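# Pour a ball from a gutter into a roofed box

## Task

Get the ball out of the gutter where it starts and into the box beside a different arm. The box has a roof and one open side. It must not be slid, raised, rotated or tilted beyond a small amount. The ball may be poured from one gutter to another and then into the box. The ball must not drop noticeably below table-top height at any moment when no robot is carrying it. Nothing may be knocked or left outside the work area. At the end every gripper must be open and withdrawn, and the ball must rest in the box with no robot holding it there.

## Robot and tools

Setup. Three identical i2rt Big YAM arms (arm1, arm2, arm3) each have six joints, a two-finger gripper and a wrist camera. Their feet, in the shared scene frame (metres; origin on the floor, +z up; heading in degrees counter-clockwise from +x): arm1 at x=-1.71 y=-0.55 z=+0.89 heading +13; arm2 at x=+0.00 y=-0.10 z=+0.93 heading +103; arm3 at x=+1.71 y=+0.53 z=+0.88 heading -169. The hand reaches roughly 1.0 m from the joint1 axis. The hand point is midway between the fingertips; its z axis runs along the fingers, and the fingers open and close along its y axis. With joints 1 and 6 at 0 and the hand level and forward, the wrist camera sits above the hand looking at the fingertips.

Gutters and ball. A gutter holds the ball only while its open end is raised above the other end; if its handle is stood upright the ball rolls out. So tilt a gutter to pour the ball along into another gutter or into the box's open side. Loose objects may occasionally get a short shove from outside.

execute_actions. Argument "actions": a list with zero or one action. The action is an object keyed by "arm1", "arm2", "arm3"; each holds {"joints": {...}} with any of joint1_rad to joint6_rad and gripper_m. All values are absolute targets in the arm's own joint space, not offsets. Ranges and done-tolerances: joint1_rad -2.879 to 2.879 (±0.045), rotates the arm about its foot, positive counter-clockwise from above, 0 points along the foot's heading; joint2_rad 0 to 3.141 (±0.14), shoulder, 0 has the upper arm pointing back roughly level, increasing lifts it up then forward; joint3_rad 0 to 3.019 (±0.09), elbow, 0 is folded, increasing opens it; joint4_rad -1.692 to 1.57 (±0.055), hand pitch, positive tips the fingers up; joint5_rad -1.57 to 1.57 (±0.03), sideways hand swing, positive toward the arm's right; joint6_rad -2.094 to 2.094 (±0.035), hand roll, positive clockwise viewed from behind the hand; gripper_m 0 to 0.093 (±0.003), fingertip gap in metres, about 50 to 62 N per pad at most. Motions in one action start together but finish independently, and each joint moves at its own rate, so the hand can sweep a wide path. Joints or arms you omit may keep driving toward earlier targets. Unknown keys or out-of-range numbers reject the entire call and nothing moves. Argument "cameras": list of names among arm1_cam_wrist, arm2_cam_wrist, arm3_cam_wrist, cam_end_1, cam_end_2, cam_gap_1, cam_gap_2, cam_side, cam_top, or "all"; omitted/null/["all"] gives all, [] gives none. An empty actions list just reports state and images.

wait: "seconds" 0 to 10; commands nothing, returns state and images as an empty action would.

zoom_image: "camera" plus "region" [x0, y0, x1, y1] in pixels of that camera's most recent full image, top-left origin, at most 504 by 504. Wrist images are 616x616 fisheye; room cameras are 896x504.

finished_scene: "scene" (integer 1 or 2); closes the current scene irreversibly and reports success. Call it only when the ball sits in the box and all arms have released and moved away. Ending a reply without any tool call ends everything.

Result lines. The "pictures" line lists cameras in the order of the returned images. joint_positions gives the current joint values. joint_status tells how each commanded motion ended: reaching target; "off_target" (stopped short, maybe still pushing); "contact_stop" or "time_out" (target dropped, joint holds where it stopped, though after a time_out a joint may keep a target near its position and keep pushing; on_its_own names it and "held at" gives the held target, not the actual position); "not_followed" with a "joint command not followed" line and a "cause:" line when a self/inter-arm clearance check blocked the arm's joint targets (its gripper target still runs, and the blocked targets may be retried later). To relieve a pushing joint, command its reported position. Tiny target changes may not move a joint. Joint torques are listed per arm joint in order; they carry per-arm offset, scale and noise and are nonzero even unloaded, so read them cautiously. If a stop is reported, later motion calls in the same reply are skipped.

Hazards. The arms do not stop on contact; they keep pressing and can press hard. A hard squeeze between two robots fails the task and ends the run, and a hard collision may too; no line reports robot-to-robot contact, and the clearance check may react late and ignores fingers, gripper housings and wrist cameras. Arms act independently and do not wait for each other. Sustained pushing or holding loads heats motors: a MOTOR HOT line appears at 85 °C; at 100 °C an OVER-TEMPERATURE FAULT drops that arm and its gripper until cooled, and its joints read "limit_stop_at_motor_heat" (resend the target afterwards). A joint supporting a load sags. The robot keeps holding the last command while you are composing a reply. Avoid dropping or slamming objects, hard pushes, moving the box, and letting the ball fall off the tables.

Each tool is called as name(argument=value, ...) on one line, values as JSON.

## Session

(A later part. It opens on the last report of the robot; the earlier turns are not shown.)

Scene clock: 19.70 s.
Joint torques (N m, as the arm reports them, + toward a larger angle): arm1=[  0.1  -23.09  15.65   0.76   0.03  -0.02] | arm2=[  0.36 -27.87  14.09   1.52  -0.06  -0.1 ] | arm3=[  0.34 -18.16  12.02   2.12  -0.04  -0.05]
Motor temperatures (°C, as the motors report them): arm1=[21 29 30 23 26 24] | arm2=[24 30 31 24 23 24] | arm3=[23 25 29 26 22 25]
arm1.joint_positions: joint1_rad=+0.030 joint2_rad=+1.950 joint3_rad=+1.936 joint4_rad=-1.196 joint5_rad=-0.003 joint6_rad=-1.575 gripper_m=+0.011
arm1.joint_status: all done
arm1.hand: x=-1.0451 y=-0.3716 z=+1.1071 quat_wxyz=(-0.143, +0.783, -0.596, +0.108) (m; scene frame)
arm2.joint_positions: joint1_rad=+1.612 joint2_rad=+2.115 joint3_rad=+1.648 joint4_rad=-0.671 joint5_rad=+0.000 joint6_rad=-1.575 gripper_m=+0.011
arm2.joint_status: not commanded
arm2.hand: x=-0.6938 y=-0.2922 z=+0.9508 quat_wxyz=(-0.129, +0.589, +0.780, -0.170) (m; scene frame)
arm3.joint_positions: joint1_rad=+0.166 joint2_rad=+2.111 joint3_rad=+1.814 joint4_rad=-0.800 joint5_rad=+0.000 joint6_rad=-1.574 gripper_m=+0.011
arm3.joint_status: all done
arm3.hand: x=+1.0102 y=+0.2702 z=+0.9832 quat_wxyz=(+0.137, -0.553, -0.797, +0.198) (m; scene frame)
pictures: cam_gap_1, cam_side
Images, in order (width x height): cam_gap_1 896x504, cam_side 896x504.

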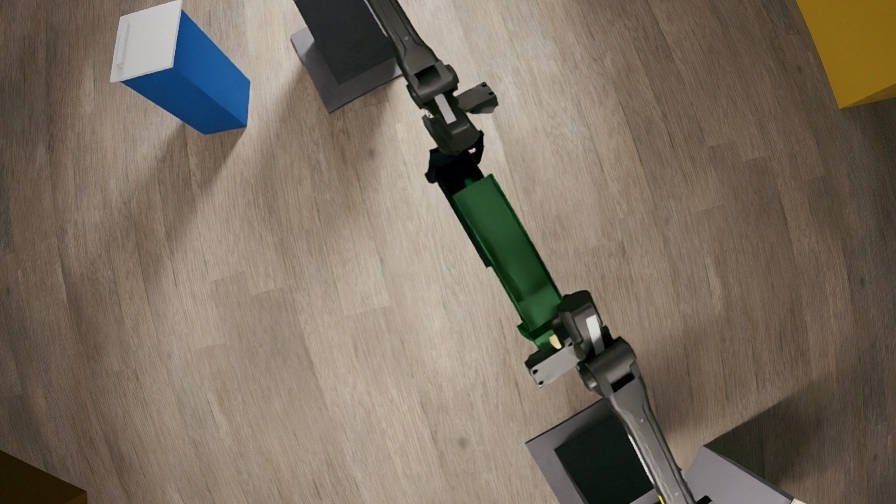

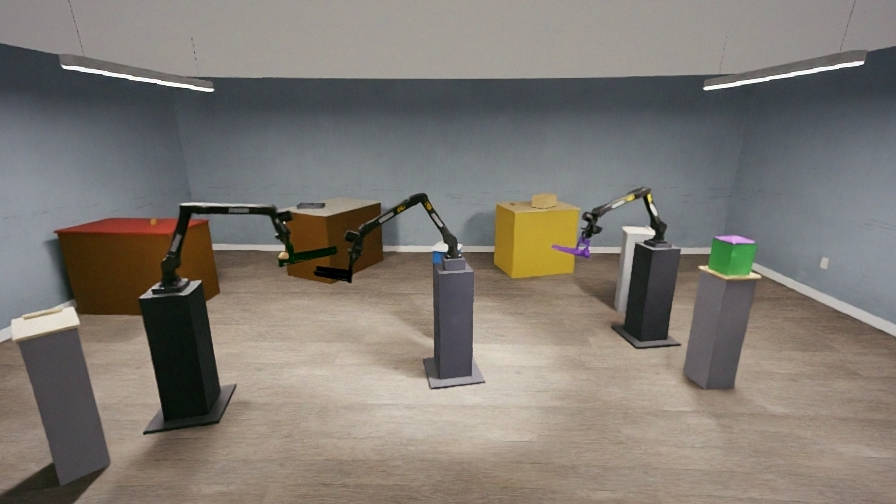

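execute_actions(actions=[{"arm1":{"joints":{"joint4_rad":-1.47}}}], cameras=[])

wait(seconds=2)

Scene clock: 20.77 s.
Joint torques (N m, as the arm reports them, + toward a larger angle): arm1=[  0.02 -22.73  15.01   0.14   0.03  -0.05] | arm2=[  0.15 -26.75  14.13   1.38  -0.08  -0.14] | arm3=[  0.36 -17.95  11.94   2.15  -0.04  -0.05]
Motor temperatures (°C, as the motors report them): arm1=[21 29 30 23 26 24] | arm2=[24 30 32 24 23 24] | arm3=[23 25 29 26 22 25]
arm1.joint_positions: joint1_rad=+0.030 joint2_rad=+1.950 joint3_rad=+1.939 joint4_rad=-1.462 joint5_rad=-0.003 joint6_rad=-1.575 gripper_m=+0.011
arm1.joint_status: all done
arm1.hand: x=-1.1059 y=-0.3881 z=+1.0935 quat_wxyz=(-0.039, +0.795, -0.605, +0.029) (m; scene frame)
arm2.joint_positions: joint1_rad=+1.612 joint2_rad=+2.115 joint3_rad=+1.648 joint4_rad=-0.671 joint5_rad=+0.000 joint6_rad=-1.575 gripper_m=+0.011
arm2.joint_status: not commanded
arm2.hand: x=-0.6938 y=-0.2922 z=+0.9508 quat_wxyz=(-0.129, +0.589, +0.780, -0.170) (m; scene frame)
arm3.joint_positions: joint1_rad=+0.166 joint2_rad=+2.111 joint3_rad=+1.814 joint4_rad=-0.800 joint5_rad=+0.000 joint6_rad=-1.574 gripper_m=+0.011
arm3.joint_status: not commanded
arm3.hand: x=+1.0102 y=+0.2702 z=+0.9832 quat_wxyz=(+0.137, -0.553, -0.797, +0.198) (m; scene frame)
pictures: none
No camera images: the call's "cameras" was empty. Leave "cameras" out to get every camera's image.

Scene clock: 22.77 s.
Joint torques (N m, as the arm reports them, + toward a larger angle): arm1=[  0.09 -22.49  14.75   0.12   0.02  -0.05] | arm2=[  0.4  -28.14  14.24   1.39  -0.08  -0.07] | arm3=[  0.33 -17.91  11.95   2.15  -0.04  -0.05]
Motor temperatures (°C, as the motors report them): arm1=[21 30 31 23 26 24] | arm2=[24 30 32 25 23 24] | arm3=[23 26 30 26 22 25]
arm1.joint_positions: joint1_rad=+0.030 joint2_rad=+1.950 joint3_rad=+1.942 joint4_rad=-1.463 joint5_rad=-0.003 joint6_rad=-1.575 gripper_m=+0.011
arm1.joint_status: all done
arm1.hand: x=-1.1054 y=-0.3880 z=+1.0946 quat_wxyz=(-0.040, +0.795, -0.605, +0.029) (m; scene frame)
arm2.joint_positions: joint1_rad=+1.612 joint2_rad=+2.115 joint3_rad=+1.648 joint4_rad=-0.671 joint5_rad=+0.000 joint6_rad=-1.575 gripper_m=+0.011
arm2.joint_status: not commanded
arm2.hand: x=-0.6938 y=-0.2922 z=+0.9511 quat_wxyz=(-0.129, +0.588, +0.780, -0.170) (m; scene frame)
arm3.joint_positions: joint1_rad=+0.166 joint2_rad=+2.111 joint3_rad=+1.814 joint4_rad=-0.800 joint5_rad=+0.000 joint6_rad=-1.574 gripper_m=+0.011
arm3.joint_status: not commanded
arm3.hand: x=+1.0102 y=+0.2702 z=+0.9832 quat_wxyz=(+0.137, -0.553, -0.797, +0.198) (m; scene frame)
wait: 2.00 s; at rest by 0.27 s
pictures: arm1_cam_wrist, arm2_cam_wrist, arm3_cam_wrist, cam_end_1, cam_end_2, cam_gap_1, cam_gap_2, cam_side, cam_top
Images, in order (width x height): arm1_cam_wrist 616x616, arm2_cam_wrist 616x616, arm3_cam_wrist 616x616, cam_end_1 896x504, cam_end_2 896x504, cam_gap_1 896x504, cam_gap_2 896x504, cam_side 896x504, cam_top 896x504.

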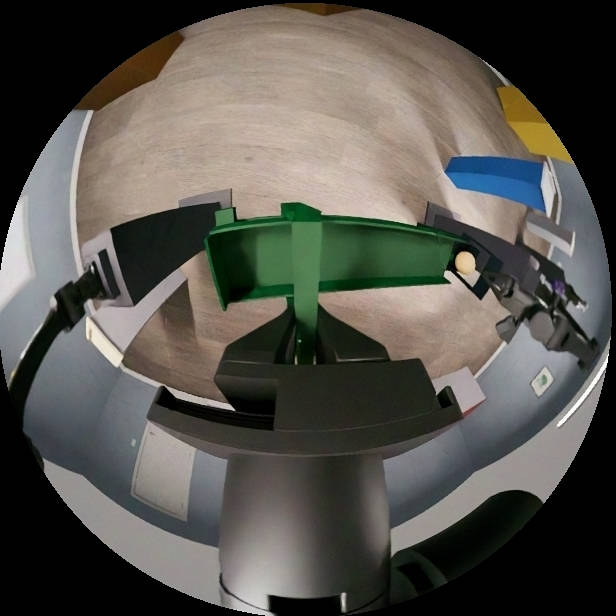

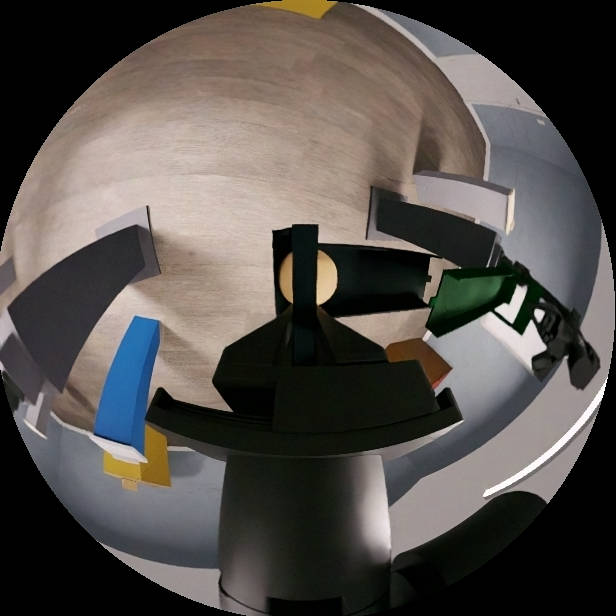

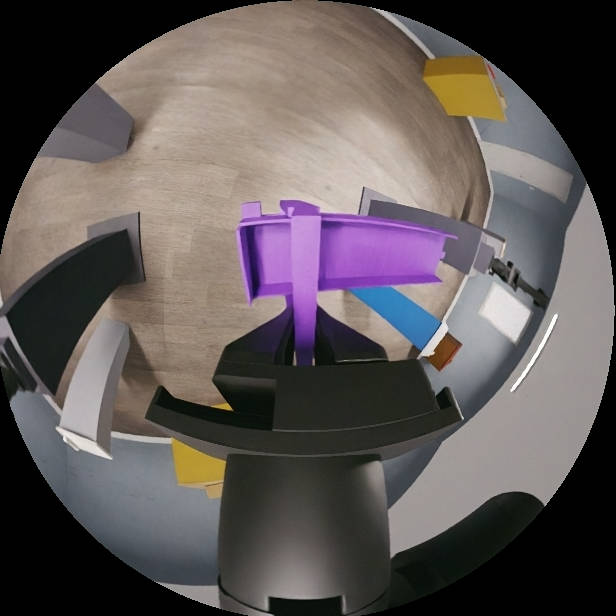

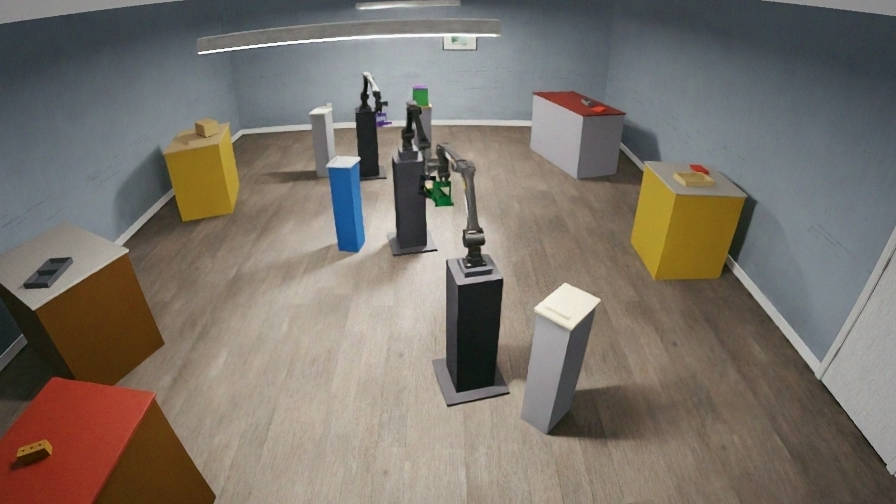

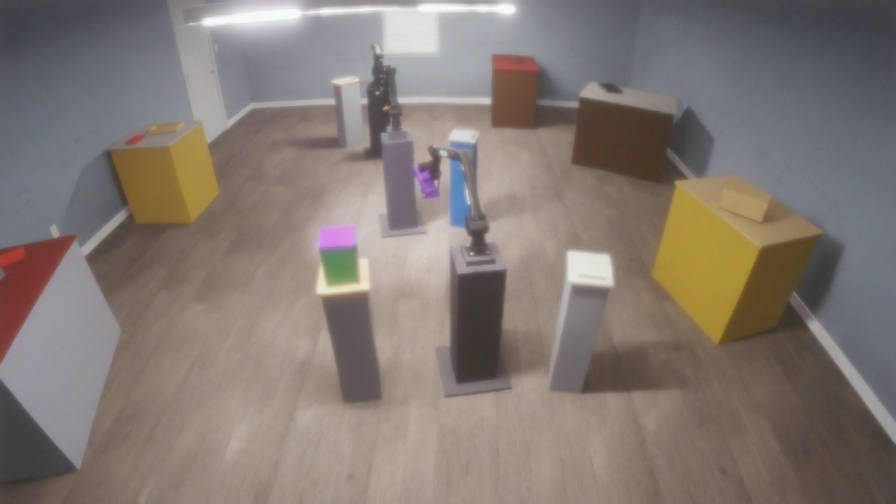

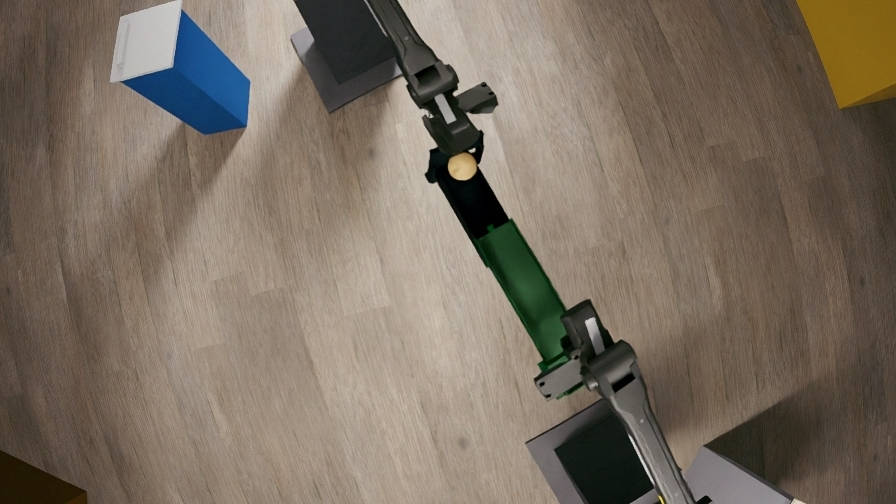

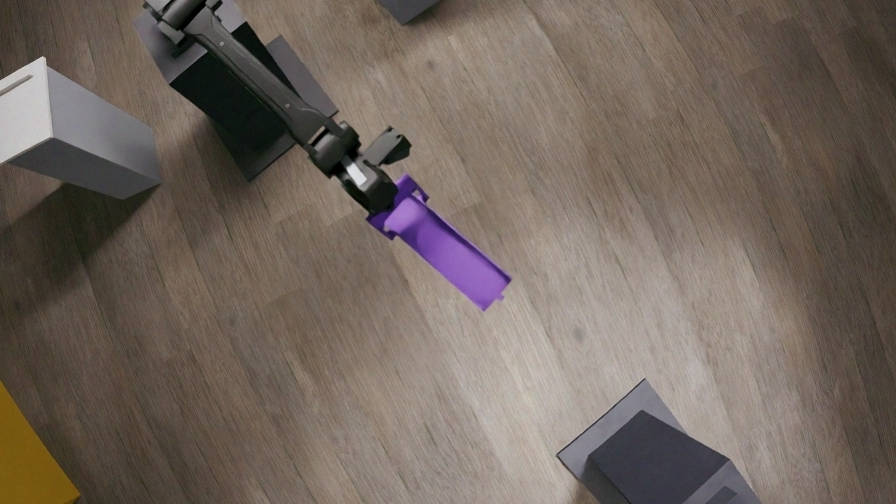

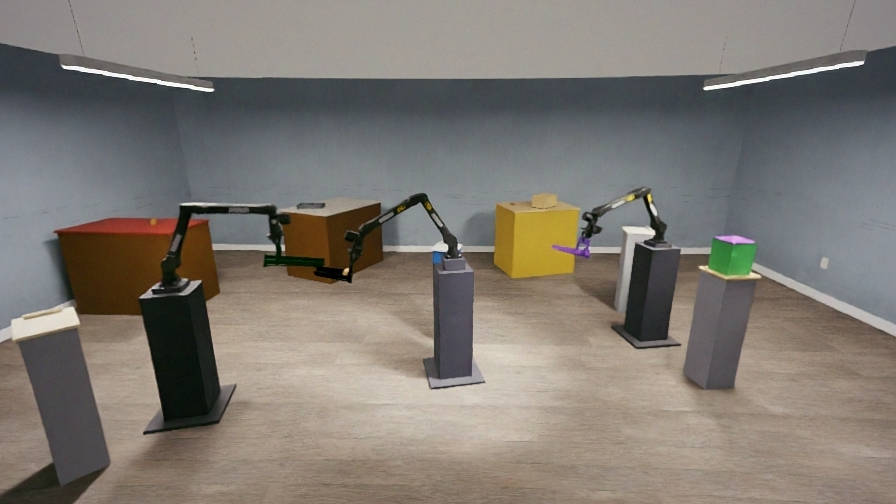

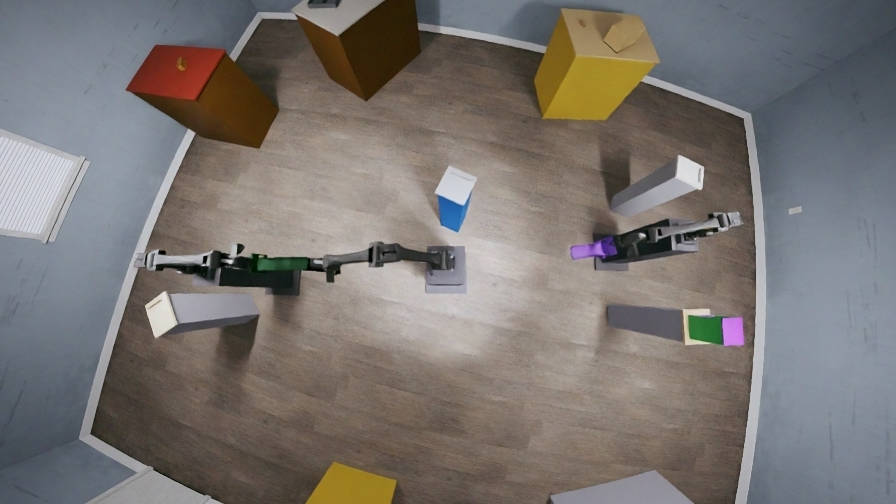

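execute_actions(actions=[{"arm1":{"joints":{"joint1_rad":-0.5,"joint2_rad":1.75}}}], cameras=[])

execute_actions(actions=[{"arm1":{"joints":{"joint1_rad":-2.258,"joint3_rad":1.59,"joint5_rad":0.27,"joint6_rad":0.31}},"arm2":{"joints":{"joint1_rad":-1.45,"joint2_rad":1.85,"joint3_rad":1.88}}}], cameras=[])

execute_actions(actions=[{"arm1":{"joints":{"joint2_rad":1.9,"joint4_rad":-1.315}},"arm2":{"joints":{"joint2_rad":2.1,"joint3_rad":2.31,"joint4_rad":-1.31}}}], cameras=["cam_side","cam_gap_2","arm1_cam_wrist"])

zoom_image(camera="cam_side", region=[460, 160, 660, 290])

Scene clock: 24.47 s.
Joint torques (N m, as the arm reports them, + toward a larger angle): arm1=[  0.51 -18.04  12.49   0.67  -0.15  -0.02] | arm2=[  0.   -28.22  14.19   1.4   -0.08  -0.09] | arm3=[  0.41 -17.96  11.95   2.12  -0.05  -0.04]
Motor temperatures (°C, as the motors report them): arm1=[21 30 31 23 26 24] | arm2=[24 31 32 25 23 24] | arm3=[23 26 30 26 22 25]
arm1.joint_positions: joint1_rad=-0.499 joint2_rad=+1.745 joint3_rad=+1.971 joint4_rad=-1.465 joint5_rad=+0.002 joint6_rad=-1.575 gripper_m=+0.011
arm1.joint_status: all done
arm1.hand: x=-1.1296 y=-0.7131 z=+1.2304 quat_wxyz=(-0.099, +0.601, -0.782, +0.132) (m; scene frame)
arm2.joint_positions: joint1_rad=+1.612 joint2_rad=+2.115 joint3_rad=+1.648 joint4_rad=-0.671 joint5_rad=+0.000 joint6_rad=-1.575 gripper_m=+0.011
arm2.joint_status: not commanded
arm2.hand: x=-0.6938 y=-0.2922 z=+0.9511 quat_wxyz=(-0.129, +0.588, +0.780, -0.170) (m; scene frame)
arm3.joint_positions: joint1_rad=+0.166 joint2_rad=+2.111 joint3_rad=+1.814 joint4_rad=-0.800 joint5_rad=+0.000 joint6_rad=-1.574 gripper_m=+0.011
arm3.joint_status: not commanded
arm3.hand: x=+1.0102 y=+0.2702 z=+0.9832 quat_wxyz=(+0.137, -0.553, -0.797, +0.198) (m; scene frame)
pictures: none
No camera images: the call's "cameras" was empty. Leave "cameras" out to get every camera's image.

Scene clock: 27.17 s.
Joint torques (N m, as the arm reports them, + toward a larger angle): arm1=[  1.21 -18.86   8.14  -0.08   0.32   0.13] | arm2=[  1.21 -26.82  12.72   1.74  -0.14  -0.09] | arm3=[  0.29 -17.91  11.93   2.12  -0.04  -0.05]
Motor temperatures (°C, as the motors report them): arm1=[21 30 31 23 26 24] | arm2=[24 31 33 25 23 24] | arm3=[23 27 31 26 22 25]
arm1.joint_positions: joint1_rad=-2.267 joint2_rad=+1.765 joint3_rad=+1.597 joint4_rad=-1.463 joint5_rad=+0.268 joint6_rad=+0.300 gripper_m=+0.011
arm1.joint_status: all done
arm1.hand: x=-1.9895 y=-1.0016 z=+1.0713 quat_wxyz=(+0.121, -0.909, -0.393, +0.064) (m; scene frame)
arm2.joint_positions: joint1_rad=-1.462 joint2_rad=+1.900 joint3_rad=+1.859 joint4_rad=-0.665 joint5_rad=+0.001 joint6_rad=-1.575 gripper_m=+0.011
arm2.joint_status: all done
arm2.hand: x=+0.7318 y=+0.1610 z=+1.2227 quat_wxyz=(-0.342, +0.742, -0.522, +0.244) (m; scene frame)
arm3.joint_positions: joint1_rad=+0.166 joint2_rad=+2.111 joint3_rad=+1.814 joint4_rad=-0.800 joint5_rad=+0.000 joint6_rad=-1.574 gripper_m=+0.011
arm3.joint_status: not commanded
arm3.hand: x=+1.0102 y=+0.2702 z=+0.9832 quat_wxyz=(+0.137, -0.553, -0.797, +0.198) (m; scene frame)
pictures: none
No camera images: the call's "cameras" was empty. Leave "cameras" out to get every camera's image.

Scene clock: 28.57 s.
Joint torques (N m, as the arm reports them, + toward a larger angle): arm1=[  1.18 -19.49   7.81   0.47   0.44   0.11] | arm2=[  1.05 -29.41  16.78   0.36  -0.15  -0.13] | arm3=[  0.32 -17.85  11.96   2.12  -0.04  -0.05]
Motor temperatures (°C, as the motors report them): arm1=[21 30 31 23 26 24] | arm2=[24 32 33 25 23 24] | arm3=[23 27 32 26 22 25]
arm1.joint_positions: joint1_rad=-2.266 joint2_rad=+1.903 joint3_rad=+1.596 joint4_rad=-1.321 joint5_rad=+0.265 joint6_rad=+0.302 gripper_m=+0.011
arm1.joint_status: all done
arm1.hand: x=-2.0045 y=-1.0346 z=+0.9968 quat_wxyz=(+0.119, -0.910, -0.393, +0.064) (m; scene frame)
arm2.joint_positions: joint1_rad=-1.462 joint2_rad=+2.145 joint3_rad=+2.230 joint4_rad=-1.301 joint5_rad=+0.001 joint6_rad=-1.575 gripper_m=+0.011
arm2.joint_status: all done
arm2.hand: x=+0.7069 y=+0.1521 z=+1.1450 quat_wxyz=(-0.145, +0.805, -0.566, +0.104) (m; scene frame)
arm3.joint_positions: joint1_rad=+0.166 joint2_rad=+2.111 joint3_rad=+1.814 joint4_rad=-0.800 joint5_rad=+0.000 joint6_rad=-1.574 gripper_m=+0.011
arm3.joint_status: not commanded
arm3.hand: x=+1.0102 y=+0.2702 z=+0.9832 quat_wxyz=(+0.137, -0.553, -0.797, +0.198) (m; scene frame)
pictures: arm1_cam_wrist, cam_gap_2, cam_side
Images, in order (width x height): arm1_cam_wrist 616x616, cam_gap_2 896x504, cam_side 896x504.

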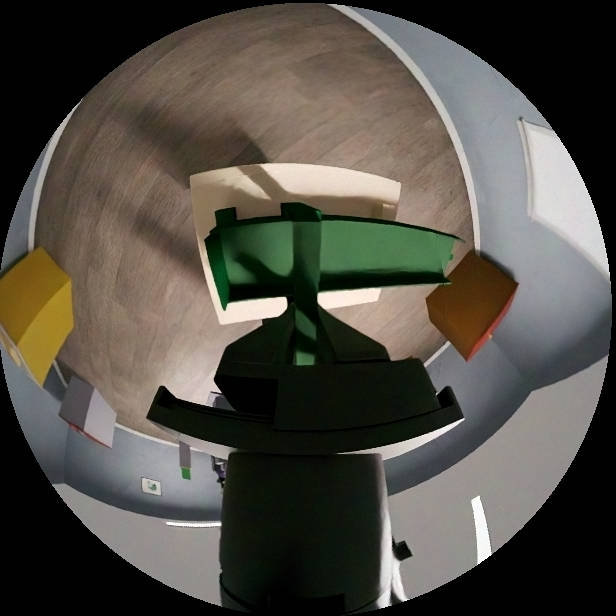

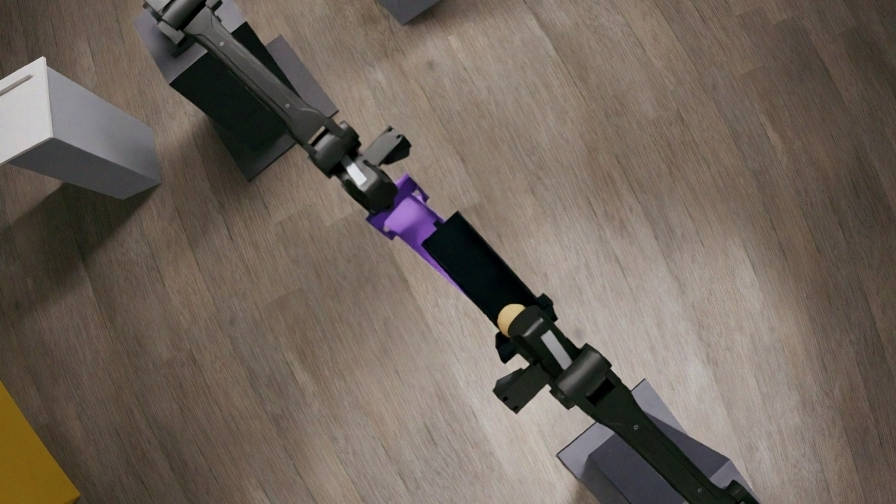

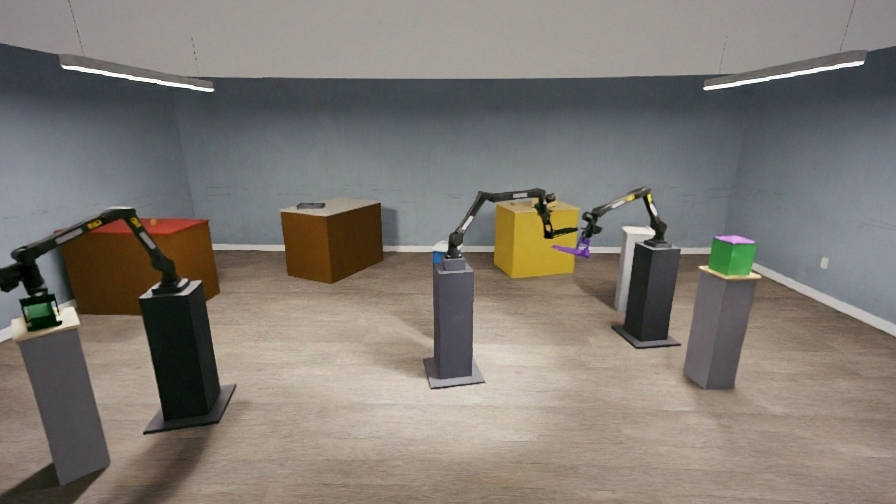

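Region (460, 160, 660, 290) of cam_side's 896x504 image, scaled by 2.520, with more detail than that image has; it fills the top 328 rows of this view, and the rest is white.

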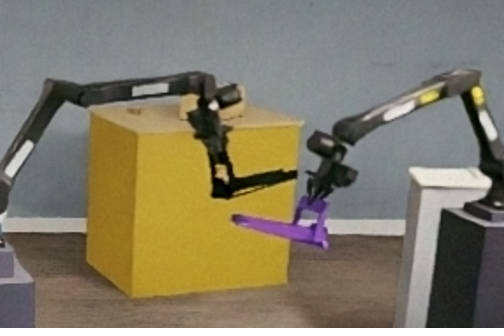

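execute_actions(actions=[{"arm1":{"joints":{"gripper_m":0.06}},"arm2":{"joints":{"joint1_rad":-1.432,"joint4_rad":-1.39}},"arm3":{"joints":{"joint4_rad":-0.85}}}], cameras=["cam_gap_2"])

Scene clock: 29.40 s.
Joint torques (N m, as the arm reports them, + toward a larger angle): arm1=[  1.28 -19.35   7.89   0.46   0.38   0.11] | arm2=[  0.53 -29.31  16.67   0.07  -0.12  -0.11] | arm3=[  0.31 -17.87  11.87   1.62  -0.05  -0.05]
Motor temperatures (°C, as the motors report them): arm1=[21 30 31 23 26 24] | arm2=[24 32 33 25 23 24] | arm3=[23 27 32 26 22 25]
arm1.joint_positions: joint1_rad=-2.266 joint2_rad=+1.902 joint3_rad=+1.596 joint4_rad=-1.321 joint5_rad=+0.266 joint6_rad=+0.302 gripper_m=+0.060
arm1.joint_status: all done
arm1.hand: x=-2.0048 y=-1.0345 z=+0.9977 quat_wxyz=(+0.119, -0.910, -0.393, +0.065) (m; scene frame)
arm2.joint_positions: joint1_rad=-1.442 joint2_rad=+2.145 joint3_rad=+2.230 joint4_rad=-1.379 joint5_rad=+0.001 joint6_rad=-1.575 gripper_m=+0.011
arm2.joint_status: all done
arm2.hand: x=+0.6845 y=+0.1601 z=+1.1389 quat_wxyz=(-0.114, +0.816, -0.561, +0.081) (m; scene frame)
arm3.joint_positions: joint1_rad=+0.166 joint2_rad=+2.111 joint3_rad=+1.814 joint4_rad=-0.850 joint5_rad=+0.000 joint6_rad=-1.574 gripper_m=+0.011
arm3.joint_status: all done
arm3.hand: x=+1.0205 y=+0.2740 z=+0.9778 quat_wxyz=(+0.123, -0.557, -0.802, +0.178) (m; scene frame)
pictures: cam_gap_2
Images, in order (width x height): cam_gap_2 896x504.

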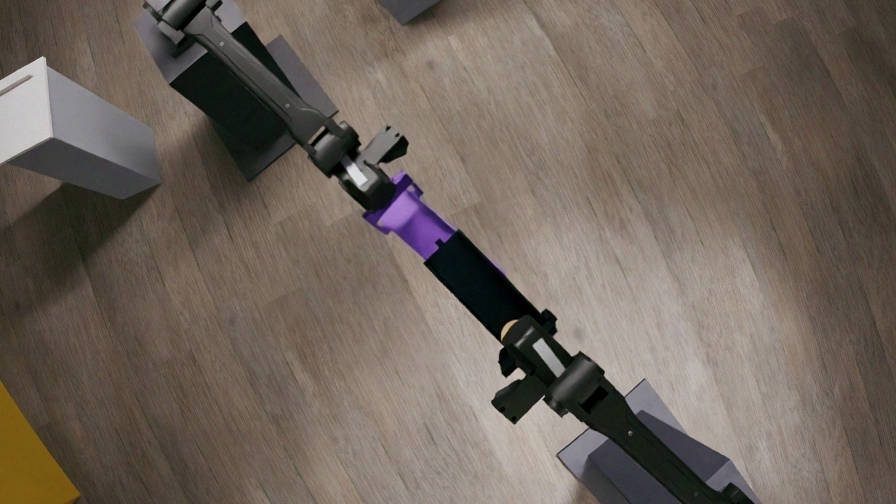

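execute_actions(actions=[{"arm1":{"joints":{"joint2_rad":1.6,"joint4_rad":-1.5}},"arm2":{"joints":{"joint4_rad":-1.57}}}], cameras=["cam_gap_2"])

Scene clock: 30.87 s.
Joint torques (N m, as the arm reports them, + toward a larger angle): arm1=[  1.14 -15.02   8.6    0.15   0.34   0.12] | arm2=[  1.54 -28.48  16.35  -0.25  -0.12  -0.2 ] | arm3=[  0.33 -17.9   11.88   1.63  -0.05  -0.05]
Motor temperatures (°C, as the motors report them): arm1=[21 30 31 23 26 24] | arm2=[24 32 34 25 23 24] | arm3=[23 27 32 26 22 25]
arm1.joint_positions: joint1_rad=-2.266 joint2_rad=+1.593 joint3_rad=+1.596 joint4_rad=-1.492 joint5_rad=+0.267 joint6_rad=+0.302 gripper_m=+0.060
arm1.joint_status: all done
arm1.hand: x=-1.9781 y=-0.9804 z=+1.1553 quat_wxyz=(+0.075, -0.913, -0.384, +0.117) (m; scene frame)
arm2.joint_positions: joint1_rad=-1.442 joint2_rad=+2.145 joint3_rad=+2.230 joint4_rad=-1.557 joint5_rad=+0.001 joint6_rad=-1.575 gripper_m=+0.011
arm2.joint_status: all done
arm2.hand: x=+0.6443 y=+0.1449 z=+1.1306 quat_wxyz=(-0.041, +0.823, -0.566, +0.030) (m; scene frame)
arm3.joint_positions: joint1_rad=+0.166 joint2_rad=+2.111 joint3_rad=+1.814 joint4_rad=-0.850 joint5_rad=+0.000 joint6_rad=-1.574 gripper_m=+0.011
arm3.joint_status: not commanded
arm3.hand: x=+1.0205 y=+0.2740 z=+0.9778 quat_wxyz=(+0.123, -0.557, -0.802, +0.178) (m; scene frame)
pictures: cam_gap_2
Images, in order (width x height): cam_gap_2 896x504.

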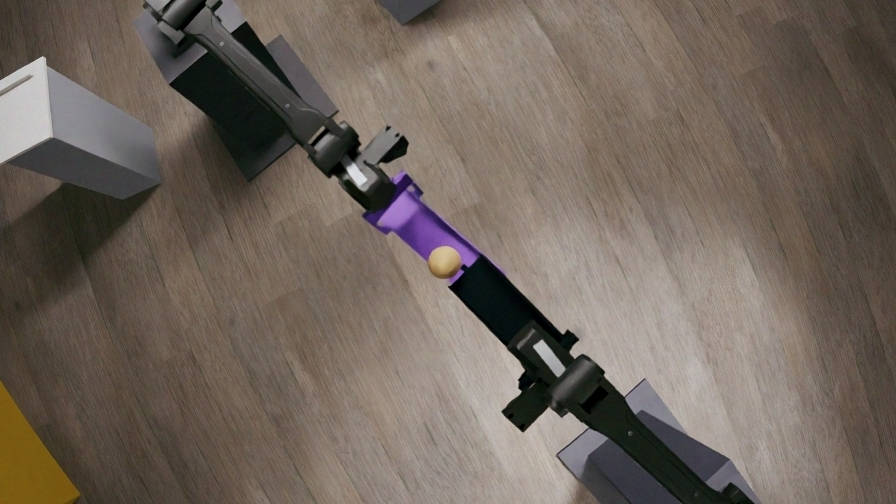

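execute_actions(actions=[{"arm2":{"joints":{"joint1_rad":-0.9,"joint2_rad":1.9}}}], cameras=["arm3_cam_wrist"])

execute_actions(actions=[{"arm2":{"joints":{"joint1_rad":-0.02,"joint2_rad":1.45,"joint3_rad":1.15,"joint4_rad":-0.95,"joint5_rad":0.09,"joint6_rad":-1.19}},"arm3":{"joints":{"joint2_rad":1.45,"joint3_rad":1.45,"joint1_rad":0.6}}}], cameras=[])

execute_actions(actions=[{"arm2":{"joints":{"joint2_rad":1.63,"joint3_rad":1.11,"joint4_rad":-0.75}},"arm3":{"joints":{"joint2_rad":0.86,"joint3_rad":0.87,"joint4_rad":-1.0,"joint1_rad":1.15}}}], cameras=[])

execute_actions(actions=[{"arm3":{"joints":{"joint4_rad":-1.2,"joint1_rad":1.3}}}], cameras=["arm3_cam_wrist","arm2_cam_wrist","cam_end_2"])

Scene clock: 32.87 s.
Joint torques (N m, as the arm reports them, + toward a larger angle): arm1=[  1.24 -15.07   8.63   0.14   0.35   0.11] | arm2=[  0.22 -22.4   13.81   0.16  -0.08  -0.13] | arm3=[  0.26 -17.52  11.83   1.77  -0.07  -0.04]
Motor temperatures (°C, as the motors report them): arm1=[21 30 30 23 26 24] | arm2=[24 32 34 24 23 24] | arm3=[23 28 32 26 22 25]
arm1.joint_positions: joint1_rad=-2.266 joint2_rad=+1.593 joint3_rad=+1.596 joint4_rad=-1.492 joint5_rad=+0.267 joint6_rad=+0.302 gripper_m=+0.060
arm1.joint_status: not commanded
arm1.hand: x=-1.9781 y=-0.9804 z=+1.1553 quat_wxyz=(+0.075, -0.913, -0.384, +0.117) (m; scene frame)
arm2.joint_positions: joint1_rad=-0.903 joint2_rad=+1.906 joint3_rad=+2.262 joint4_rad=-1.560 joint5_rad=+0.000 joint6_rad=-1.576 gripper_m=+0.011
arm2.joint_status: all done
arm2.hand: x=+0.4073 y=+0.4164 z=+1.2994 quat_wxyz=(-0.172, +0.929, -0.321, +0.062) (m; scene frame)
arm3.joint_positions: joint1_rad=+0.166 joint2_rad=+2.111 joint3_rad=+1.814 joint4_rad=-0.854 joint5_rad=+0.001 joint6_rad=-1.575 gripper_m=+0.011
arm3.joint_status: not commanded
arm3.hand: x=+1.0213 y=+0.2745 z=+0.9774 quat_wxyz=(+0.122, -0.557, -0.803, +0.176) (m; scene frame)
pictures: arm3_cam_wrist
Images, in order (width x height): arm3_cam_wrist 616x616.

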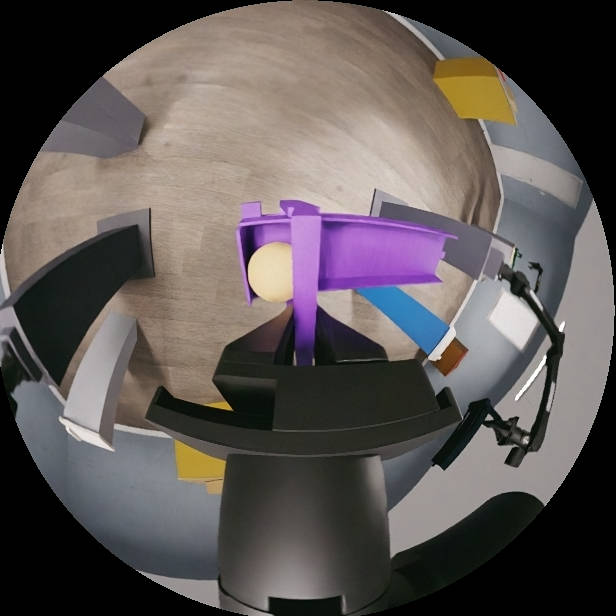

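Scene clock: 34.60 s.
Joint torques (N m, as the arm reports them, + toward a larger angle): arm1=[  1.18 -15.1    8.68   0.23   0.36   0.11] | arm2=[  1.25 -17.04  11.16   1.78   0.17   0.13] | arm3=[  1.5  -11.22  10.24   2.28  -0.04  -0.01]
Motor temperatures (°C, as the motors report them): arm1=[21 30 30 23 26 24] | arm2=[24 32 34 25 23 24] | arm3=[23 28 32 26 22 25]
arm1.joint_positions: joint1_rad=-2.266 joint2_rad=+1.593 joint3_rad=+1.596 joint4_rad=-1.492 joint5_rad=+0.267 joint6_rad=+0.302 gripper_m=+0.060
arm1.joint_status: not commanded
arm1.hand: x=-1.9781 y=-0.9804 z=+1.1553 quat_wxyz=(+0.075, -0.913, -0.384, +0.117) (m; scene frame)
arm2.joint_positions: joint1_rad=-0.030 joint2_rad=+1.484 joint3_rad=+1.127 joint4_rad=-0.974 joint5_rad=+0.085 joint6_rad=-1.203 gripper_m=+0.011
arm2.joint_status: all done
arm2.hand: x=-0.0804 y=+0.3683 z=+1.0704 quat_wxyz=(-0.126, +0.988, -0.087, +0.009) (m; scene frame)
arm3.joint_positions: joint1_rad=+0.594 joint2_rad=+1.475 joint3_rad=+1.428 joint4_rad=-0.857 joint5_rad=+0.001 joint6_rad=-1.576 gripper_m=+0.011
arm3.joint_status: all done
arm3.hand: x=+1.3016 y=+0.1192 z=+1.1940 quat_wxyz=(+0.130, -0.359, -0.872, +0.306) (m; scene frame)
pictures: none
No camera images: the call's "cameras" was empty. Leave "cameras" out to get every camera's image.

Scene clock: 35.90 s.
Joint torques (N m, as the arm reports them, + toward a larger angle): arm1=[  1.14 -15.11   8.66   0.18   0.34   0.11] | arm2=[  0.19 -18.14   9.52   1.53   0.08   0.1 ] | arm3=[ 1.51 -1.65  9.87  2.12  0.1  -0.01]
Motor temperatures (°C, as the motors report them): arm1=[21 30 30 23 26 24] | arm2=[24 32 34 25 23 24] | arm3=[23 27 32 26 22 25]
arm1.joint_positions: joint1_rad=-2.266 joint2_rad=+1.593 joint3_rad=+1.596 joint4_rad=-1.492 joint5_rad=+0.267 joint6_rad=+0.302 gripper_m=+0.060
arm1.joint_status: not commanded
arm1.hand: x=-1.9781 y=-0.9804 z=+1.1553 quat_wxyz=(+0.075, -0.913, -0.384, +0.117) (m; scene frame)
arm2.joint_positions: joint1_rad=-0.030 joint2_rad=+1.653 joint3_rad=+1.098 joint4_rad=-0.769 joint5_rad=+0.087 joint6_rad=-1.202 gripper_m=+0.011
arm2.joint_status: all done
arm2.hand: x=-0.0865 y=+0.4001 z=+0.9920 quat_wxyz=(-0.130, +0.988, -0.088, +0.009) (m; scene frame)
arm3.joint_positions: joint1_rad=+1.139 joint2_rad=+0.866 joint3_rad=+0.851 joint4_rad=-1.008 joint5_rad=-0.003 joint6_rad=-1.577 gripper_m=+0.011
arm3.joint_status: all done
arm3.hand: x=+1.6362 y=+0.2038 z=+1.1349 quat_wxyz=(+0.037, -0.112, -0.955, +0.273) (m; scene frame)
pictures: none
No camera images: the call's "cameras" was empty. Leave "cameras" out to get every camera's image.

Scene clock: 36.80 s.
Joint torques (N m, as the arm reports them, + toward a larger angle): arm1=[  1.17 -15.05   8.65   0.16   0.35   0.1 ] | arm2=[  0.6  -17.98   9.5    1.37   0.11   0.11] | arm3=[ 0.88 -1.49  9.57  1.51 -0.03 -0.02]
Motor temperatures (°C, as the motors report them): arm1=[21 29 30 23 26 24] | arm2=[24 32 33 25 23 24] | arm3=[23 27 32 26 22 25]
arm1.joint_positions: joint1_rad=-2.266 joint2_rad=+1.593 joint3_rad=+1.596 joint4_rad=-1.492 joint5_rad=+0.267 joint6_rad=+0.302 gripper_m=+0.060
arm1.joint_status: not commanded
arm1.hand: x=-1.9781 y=-0.9804 z=+1.1553 quat_wxyz=(+0.075, -0.913, -0.384, +0.117) (m; scene frame)
arm2.joint_positions: joint1_rad=-0.030 joint2_rad=+1.653 joint3_rad=+1.098 joint4_rad=-0.769 joint5_rad=+0.087 joint6_rad=-1.202 gripper_m=+0.011
arm2.joint_status: not commanded
arm2.hand: x=-0.0865 y=+0.4001 z=+0.9920 quat_wxyz=(-0.130, +0.988, -0.088, +0.009) (m; scene frame)
arm3.joint_positions: joint1_rad=+1.297 joint2_rad=+0.866 joint3_rad=+0.851 joint4_rad=-1.200 joint5_rad=+0.000 joint6_rad=-1.577 gripper_m=+0.011
arm3.joint_status: all done
arm3.hand: x=+1.6917 y=+0.2373 z=+1.1136 quat_wxyz=(+0.013, -0.038, -0.983, +0.181) (m; scene frame)
pictures: arm2_cam_wrist, arm3_cam_wrist, cam_end_2
Images, in order (width x height): arm2_cam_wrist 616x616, arm3_cam_wrist 616x616, cam_end_2 896x504.

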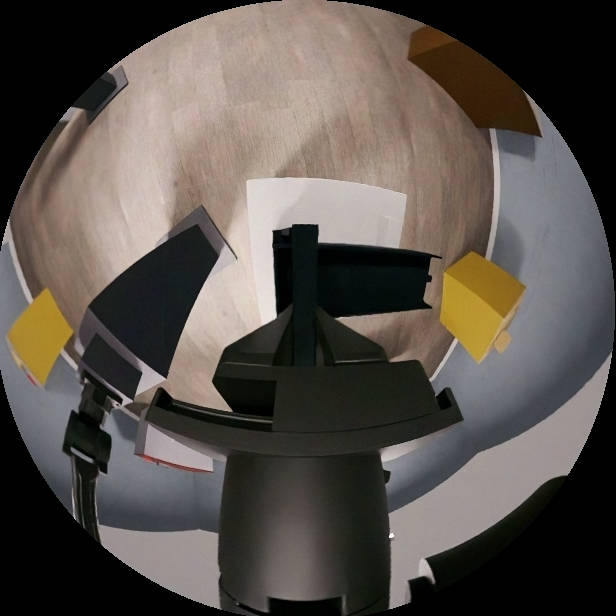

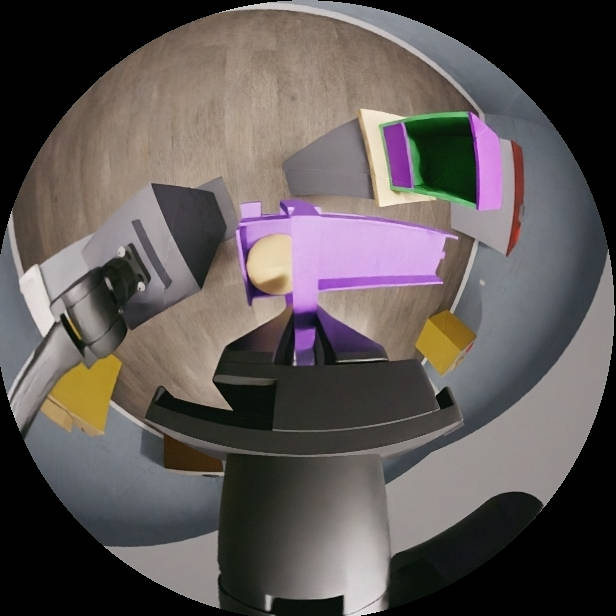

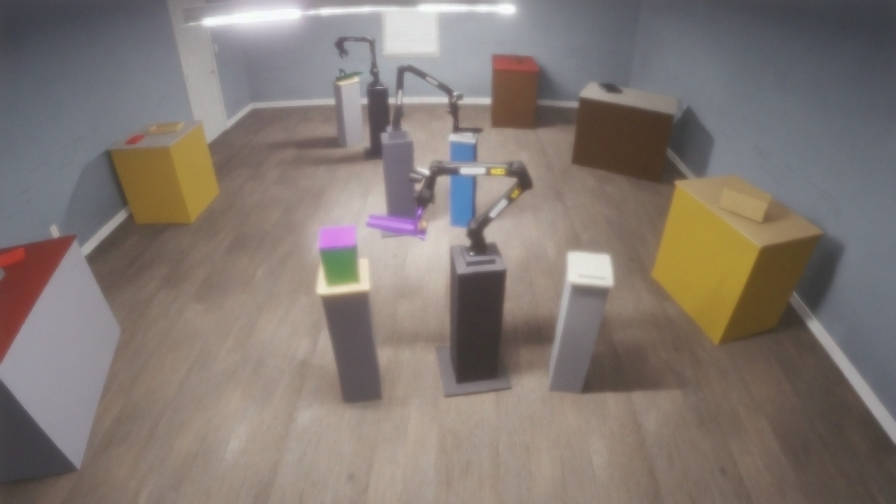

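execute_actions(actions=[{"arm2":{"joints":{"gripper_m":0.06}},"arm3":{"joints":{"joint1_rad":1.615,"joint3_rad":0.8,"joint4_rad":-1.15}}}], cameras=["arm3_cam_wrist","cam_end_2"])

Scene clock: 39.17 s.
Joint torques (N m, as the arm reports them, + toward a larger angle): arm1=[  1.3  -15.01   8.66   0.19   0.34   0.11] | arm2=[  1.03 -18.55   9.37   1.52   0.08   0.12] | arm3=[ 1.18 -1.42  9.71  2.09 -0.04 -0.03]
Motor temperatures (°C, as the motors report them): arm1=[21 29 30 23 26 24] | arm2=[24 31 33 25 23 24] | arm3=[23 27 32 26 22 25]
arm1.joint_positions: joint1_rad=-2.266 joint2_rad=+1.593 joint3_rad=+1.596 joint4_rad=-1.492 joint5_rad=+0.267 joint6_rad=+0.302 gripper_m=+0.060
arm1.joint_status: not commanded
arm1.hand: x=-1.9781 y=-0.9804 z=+1.1553 quat_wxyz=(+0.075, -0.913, -0.384, +0.117) (m; scene frame)
arm2.joint_positions: joint1_rad=-0.030 joint2_rad=+1.653 joint3_rad=+1.098 joint4_rad=-0.769 joint5_rad=+0.088 joint6_rad=-1.202 gripper_m=+0.060
arm2.joint_status: all done
arm2.hand: x=-0.0864 y=+0.4001 z=+0.9920 quat_wxyz=(-0.130, +0.988, -0.088, +0.009) (m; scene frame)
arm3.joint_positions: joint1_rad=+1.609 joint2_rad=+0.867 joint3_rad=+0.779 joint4_rad=-1.167 joint5_rad=+0.001 joint6_rad=-1.577 gripper_m=+0.011
arm3.joint_status: all done
arm3.hand: x=+1.7806 y=+0.2534 z=+1.0819 quat_wxyz=(-0.012, +0.116, -0.980, +0.160) (m; scene frame)
pictures: arm3_cam_wrist, cam_end_2
Images, in order (width x height): arm3_cam_wrist 616x616, cam_end_2 896x504.

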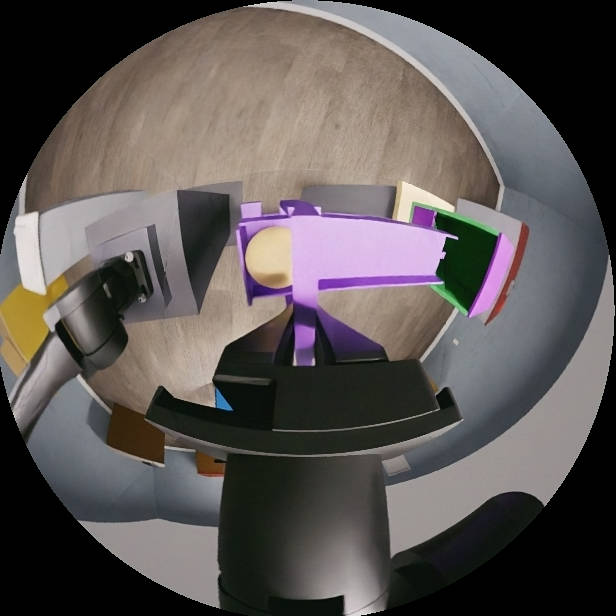

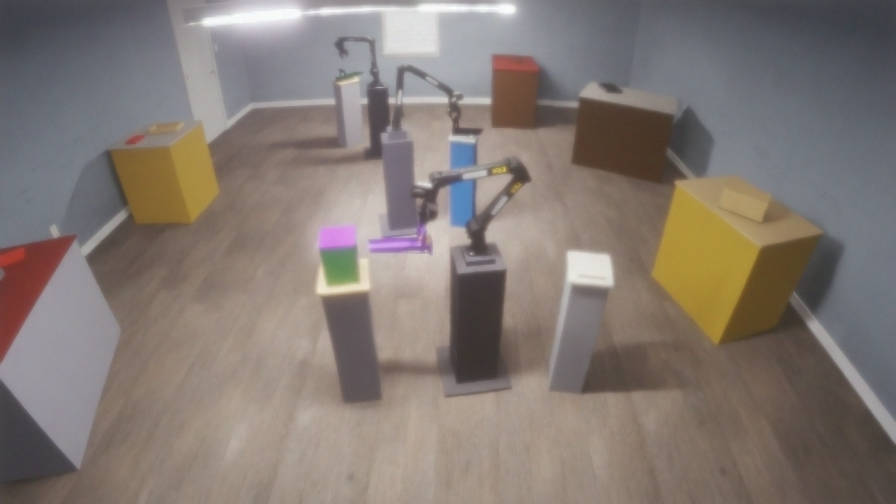

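execute_actions(actions=[{"arm2":{"joints":{"joint2_rad":1.3,"joint4_rad":-1.05}},"arm3":{"joints":{"joint2_rad":1.09,"joint3_rad":0.965,"joint4_rad":-1.04}}}], cameras=["arm3_cam_wrist"])

execute_actions(actions=[{"arm3":{"joints":{"joint2_rad":1.315,"joint3_rad":1.14,"joint4_rad":-1.01}}}], cameras=["arm3_cam_wrist","cam_end_2"])

Scene clock: 40.67 s.
Joint torques (N m, as the arm reports them, + toward a larger angle): arm1=[  1.13 -15.2    8.62   0.21   0.35   0.1 ] | arm2=[  0.43 -10.75  11.05   0.09   0.06   0.13] | arm3=[ 1.12 -4.78 12.43  1.76 -0.05 -0.03]
Motor temperatures (°C, as the motors report them): arm1=[21 29 30 23 26 24] | arm2=[24 31 33 25 23 24] | arm3=[23 27 33 26 22 25]
arm1.joint_positions: joint1_rad=-2.266 joint2_rad=+1.593 joint3_rad=+1.596 joint4_rad=-1.492 joint5_rad=+0.267 joint6_rad=+0.302 gripper_m=+0.060
arm1.joint_status: not commanded
arm1.hand: x=-1.9781 y=-0.9804 z=+1.1553 quat_wxyz=(+0.075, -0.913, -0.384, +0.117) (m; scene frame)
arm2.joint_positions: joint1_rad=-0.030 joint2_rad=+1.292 joint3_rad=+1.098 joint4_rad=-1.035 joint5_rad=+0.088 joint6_rad=-1.202 gripper_m=+0.060
arm2.joint_status: all done
arm2.hand: x=-0.0739 y=+0.3363 z=+1.1374 quat_wxyz=(-0.176, +0.980, -0.089, -0.005) (m; scene frame)
arm3.joint_positions: joint1_rad=+1.609 joint2_rad=+1.107 joint3_rad=+0.903 joint4_rad=-1.048 joint5_rad=+0.001 joint6_rad=-1.577 gripper_m=+0.011
arm3.joint_status: all done
arm3.hand: x=+1.7983 y=+0.1766 z=+1.0752 quat_wxyz=(-0.012, +0.116, -0.980, +0.161) (m; scene frame)
pictures: arm3_cam_wrist
Images, in order (width x height): arm3_cam_wrist 616x616.

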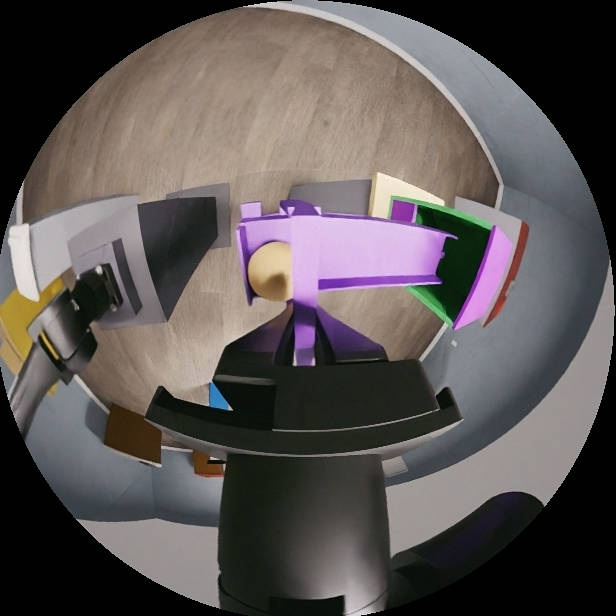

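Scene clock: 41.70 s.
Joint torques (N m, as the arm reports them, + toward a larger angle): arm1=[  1.14 -15.12   8.65   0.13   0.34   0.1 ] | arm2=[  0.93 -11.41  10.9    0.     0.08   0.11] | arm3=[ 1.08 -8.45 11.94  1.66 -0.04 -0.03]
Motor temperatures (°C, as the motors report them): arm1=[21 29 30 23 26 24] | arm2=[24 31 33 25 23 24] | arm3=[23 26 33 26 22 25]
arm1.joint_positions: joint1_rad=-2.266 joint2_rad=+1.593 joint3_rad=+1.596 joint4_rad=-1.492 joint5_rad=+0.267 joint6_rad=+0.302 gripper_m=+0.060
arm1.joint_status: not commanded
arm1.hand: x=-1.9781 y=-0.9804 z=+1.1553 quat_wxyz=(+0.075, -0.913, -0.384, +0.117) (m; scene frame)
arm2.joint_positions: joint1_rad=-0.030 joint2_rad=+1.292 joint3_rad=+1.098 joint4_rad=-1.035 joint5_rad=+0.088 joint6_rad=-1.202 gripper_m=+0.060
arm2.joint_status: not commanded
arm2.hand: x=-0.0739 y=+0.3363 z=+1.1374 quat_wxyz=(-0.176, +0.980, -0.089, -0.005) (m; scene frame)
arm3.joint_positions: joint1_rad=+1.609 joint2_rad=+1.338 joint3_rad=+1.082 joint4_rad=-1.017 joint5_rad=+0.001 joint6_rad=-1.577 gripper_m=+0.011
arm3.joint_status: all done
arm3.hand: x=+1.8158 y=+0.1007 z=+1.0693 quat_wxyz=(-0.011, +0.116, -0.982, +0.151) (m; scene frame)
pictures: arm3_cam_wrist, cam_end_2
Images, in order (width x height): arm3_cam_wrist 616x616, cam_end_2 896x504.

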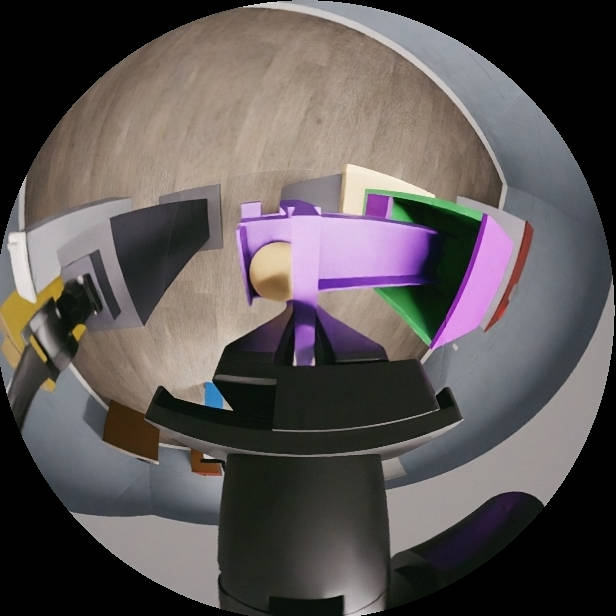

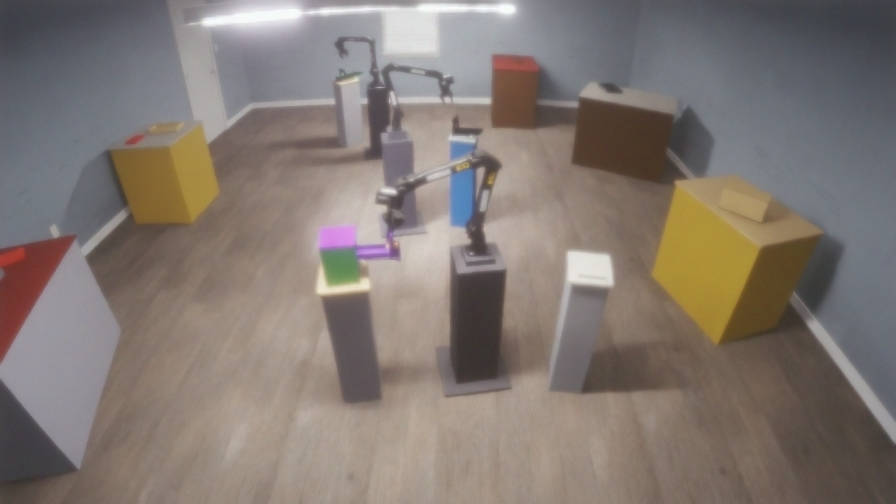

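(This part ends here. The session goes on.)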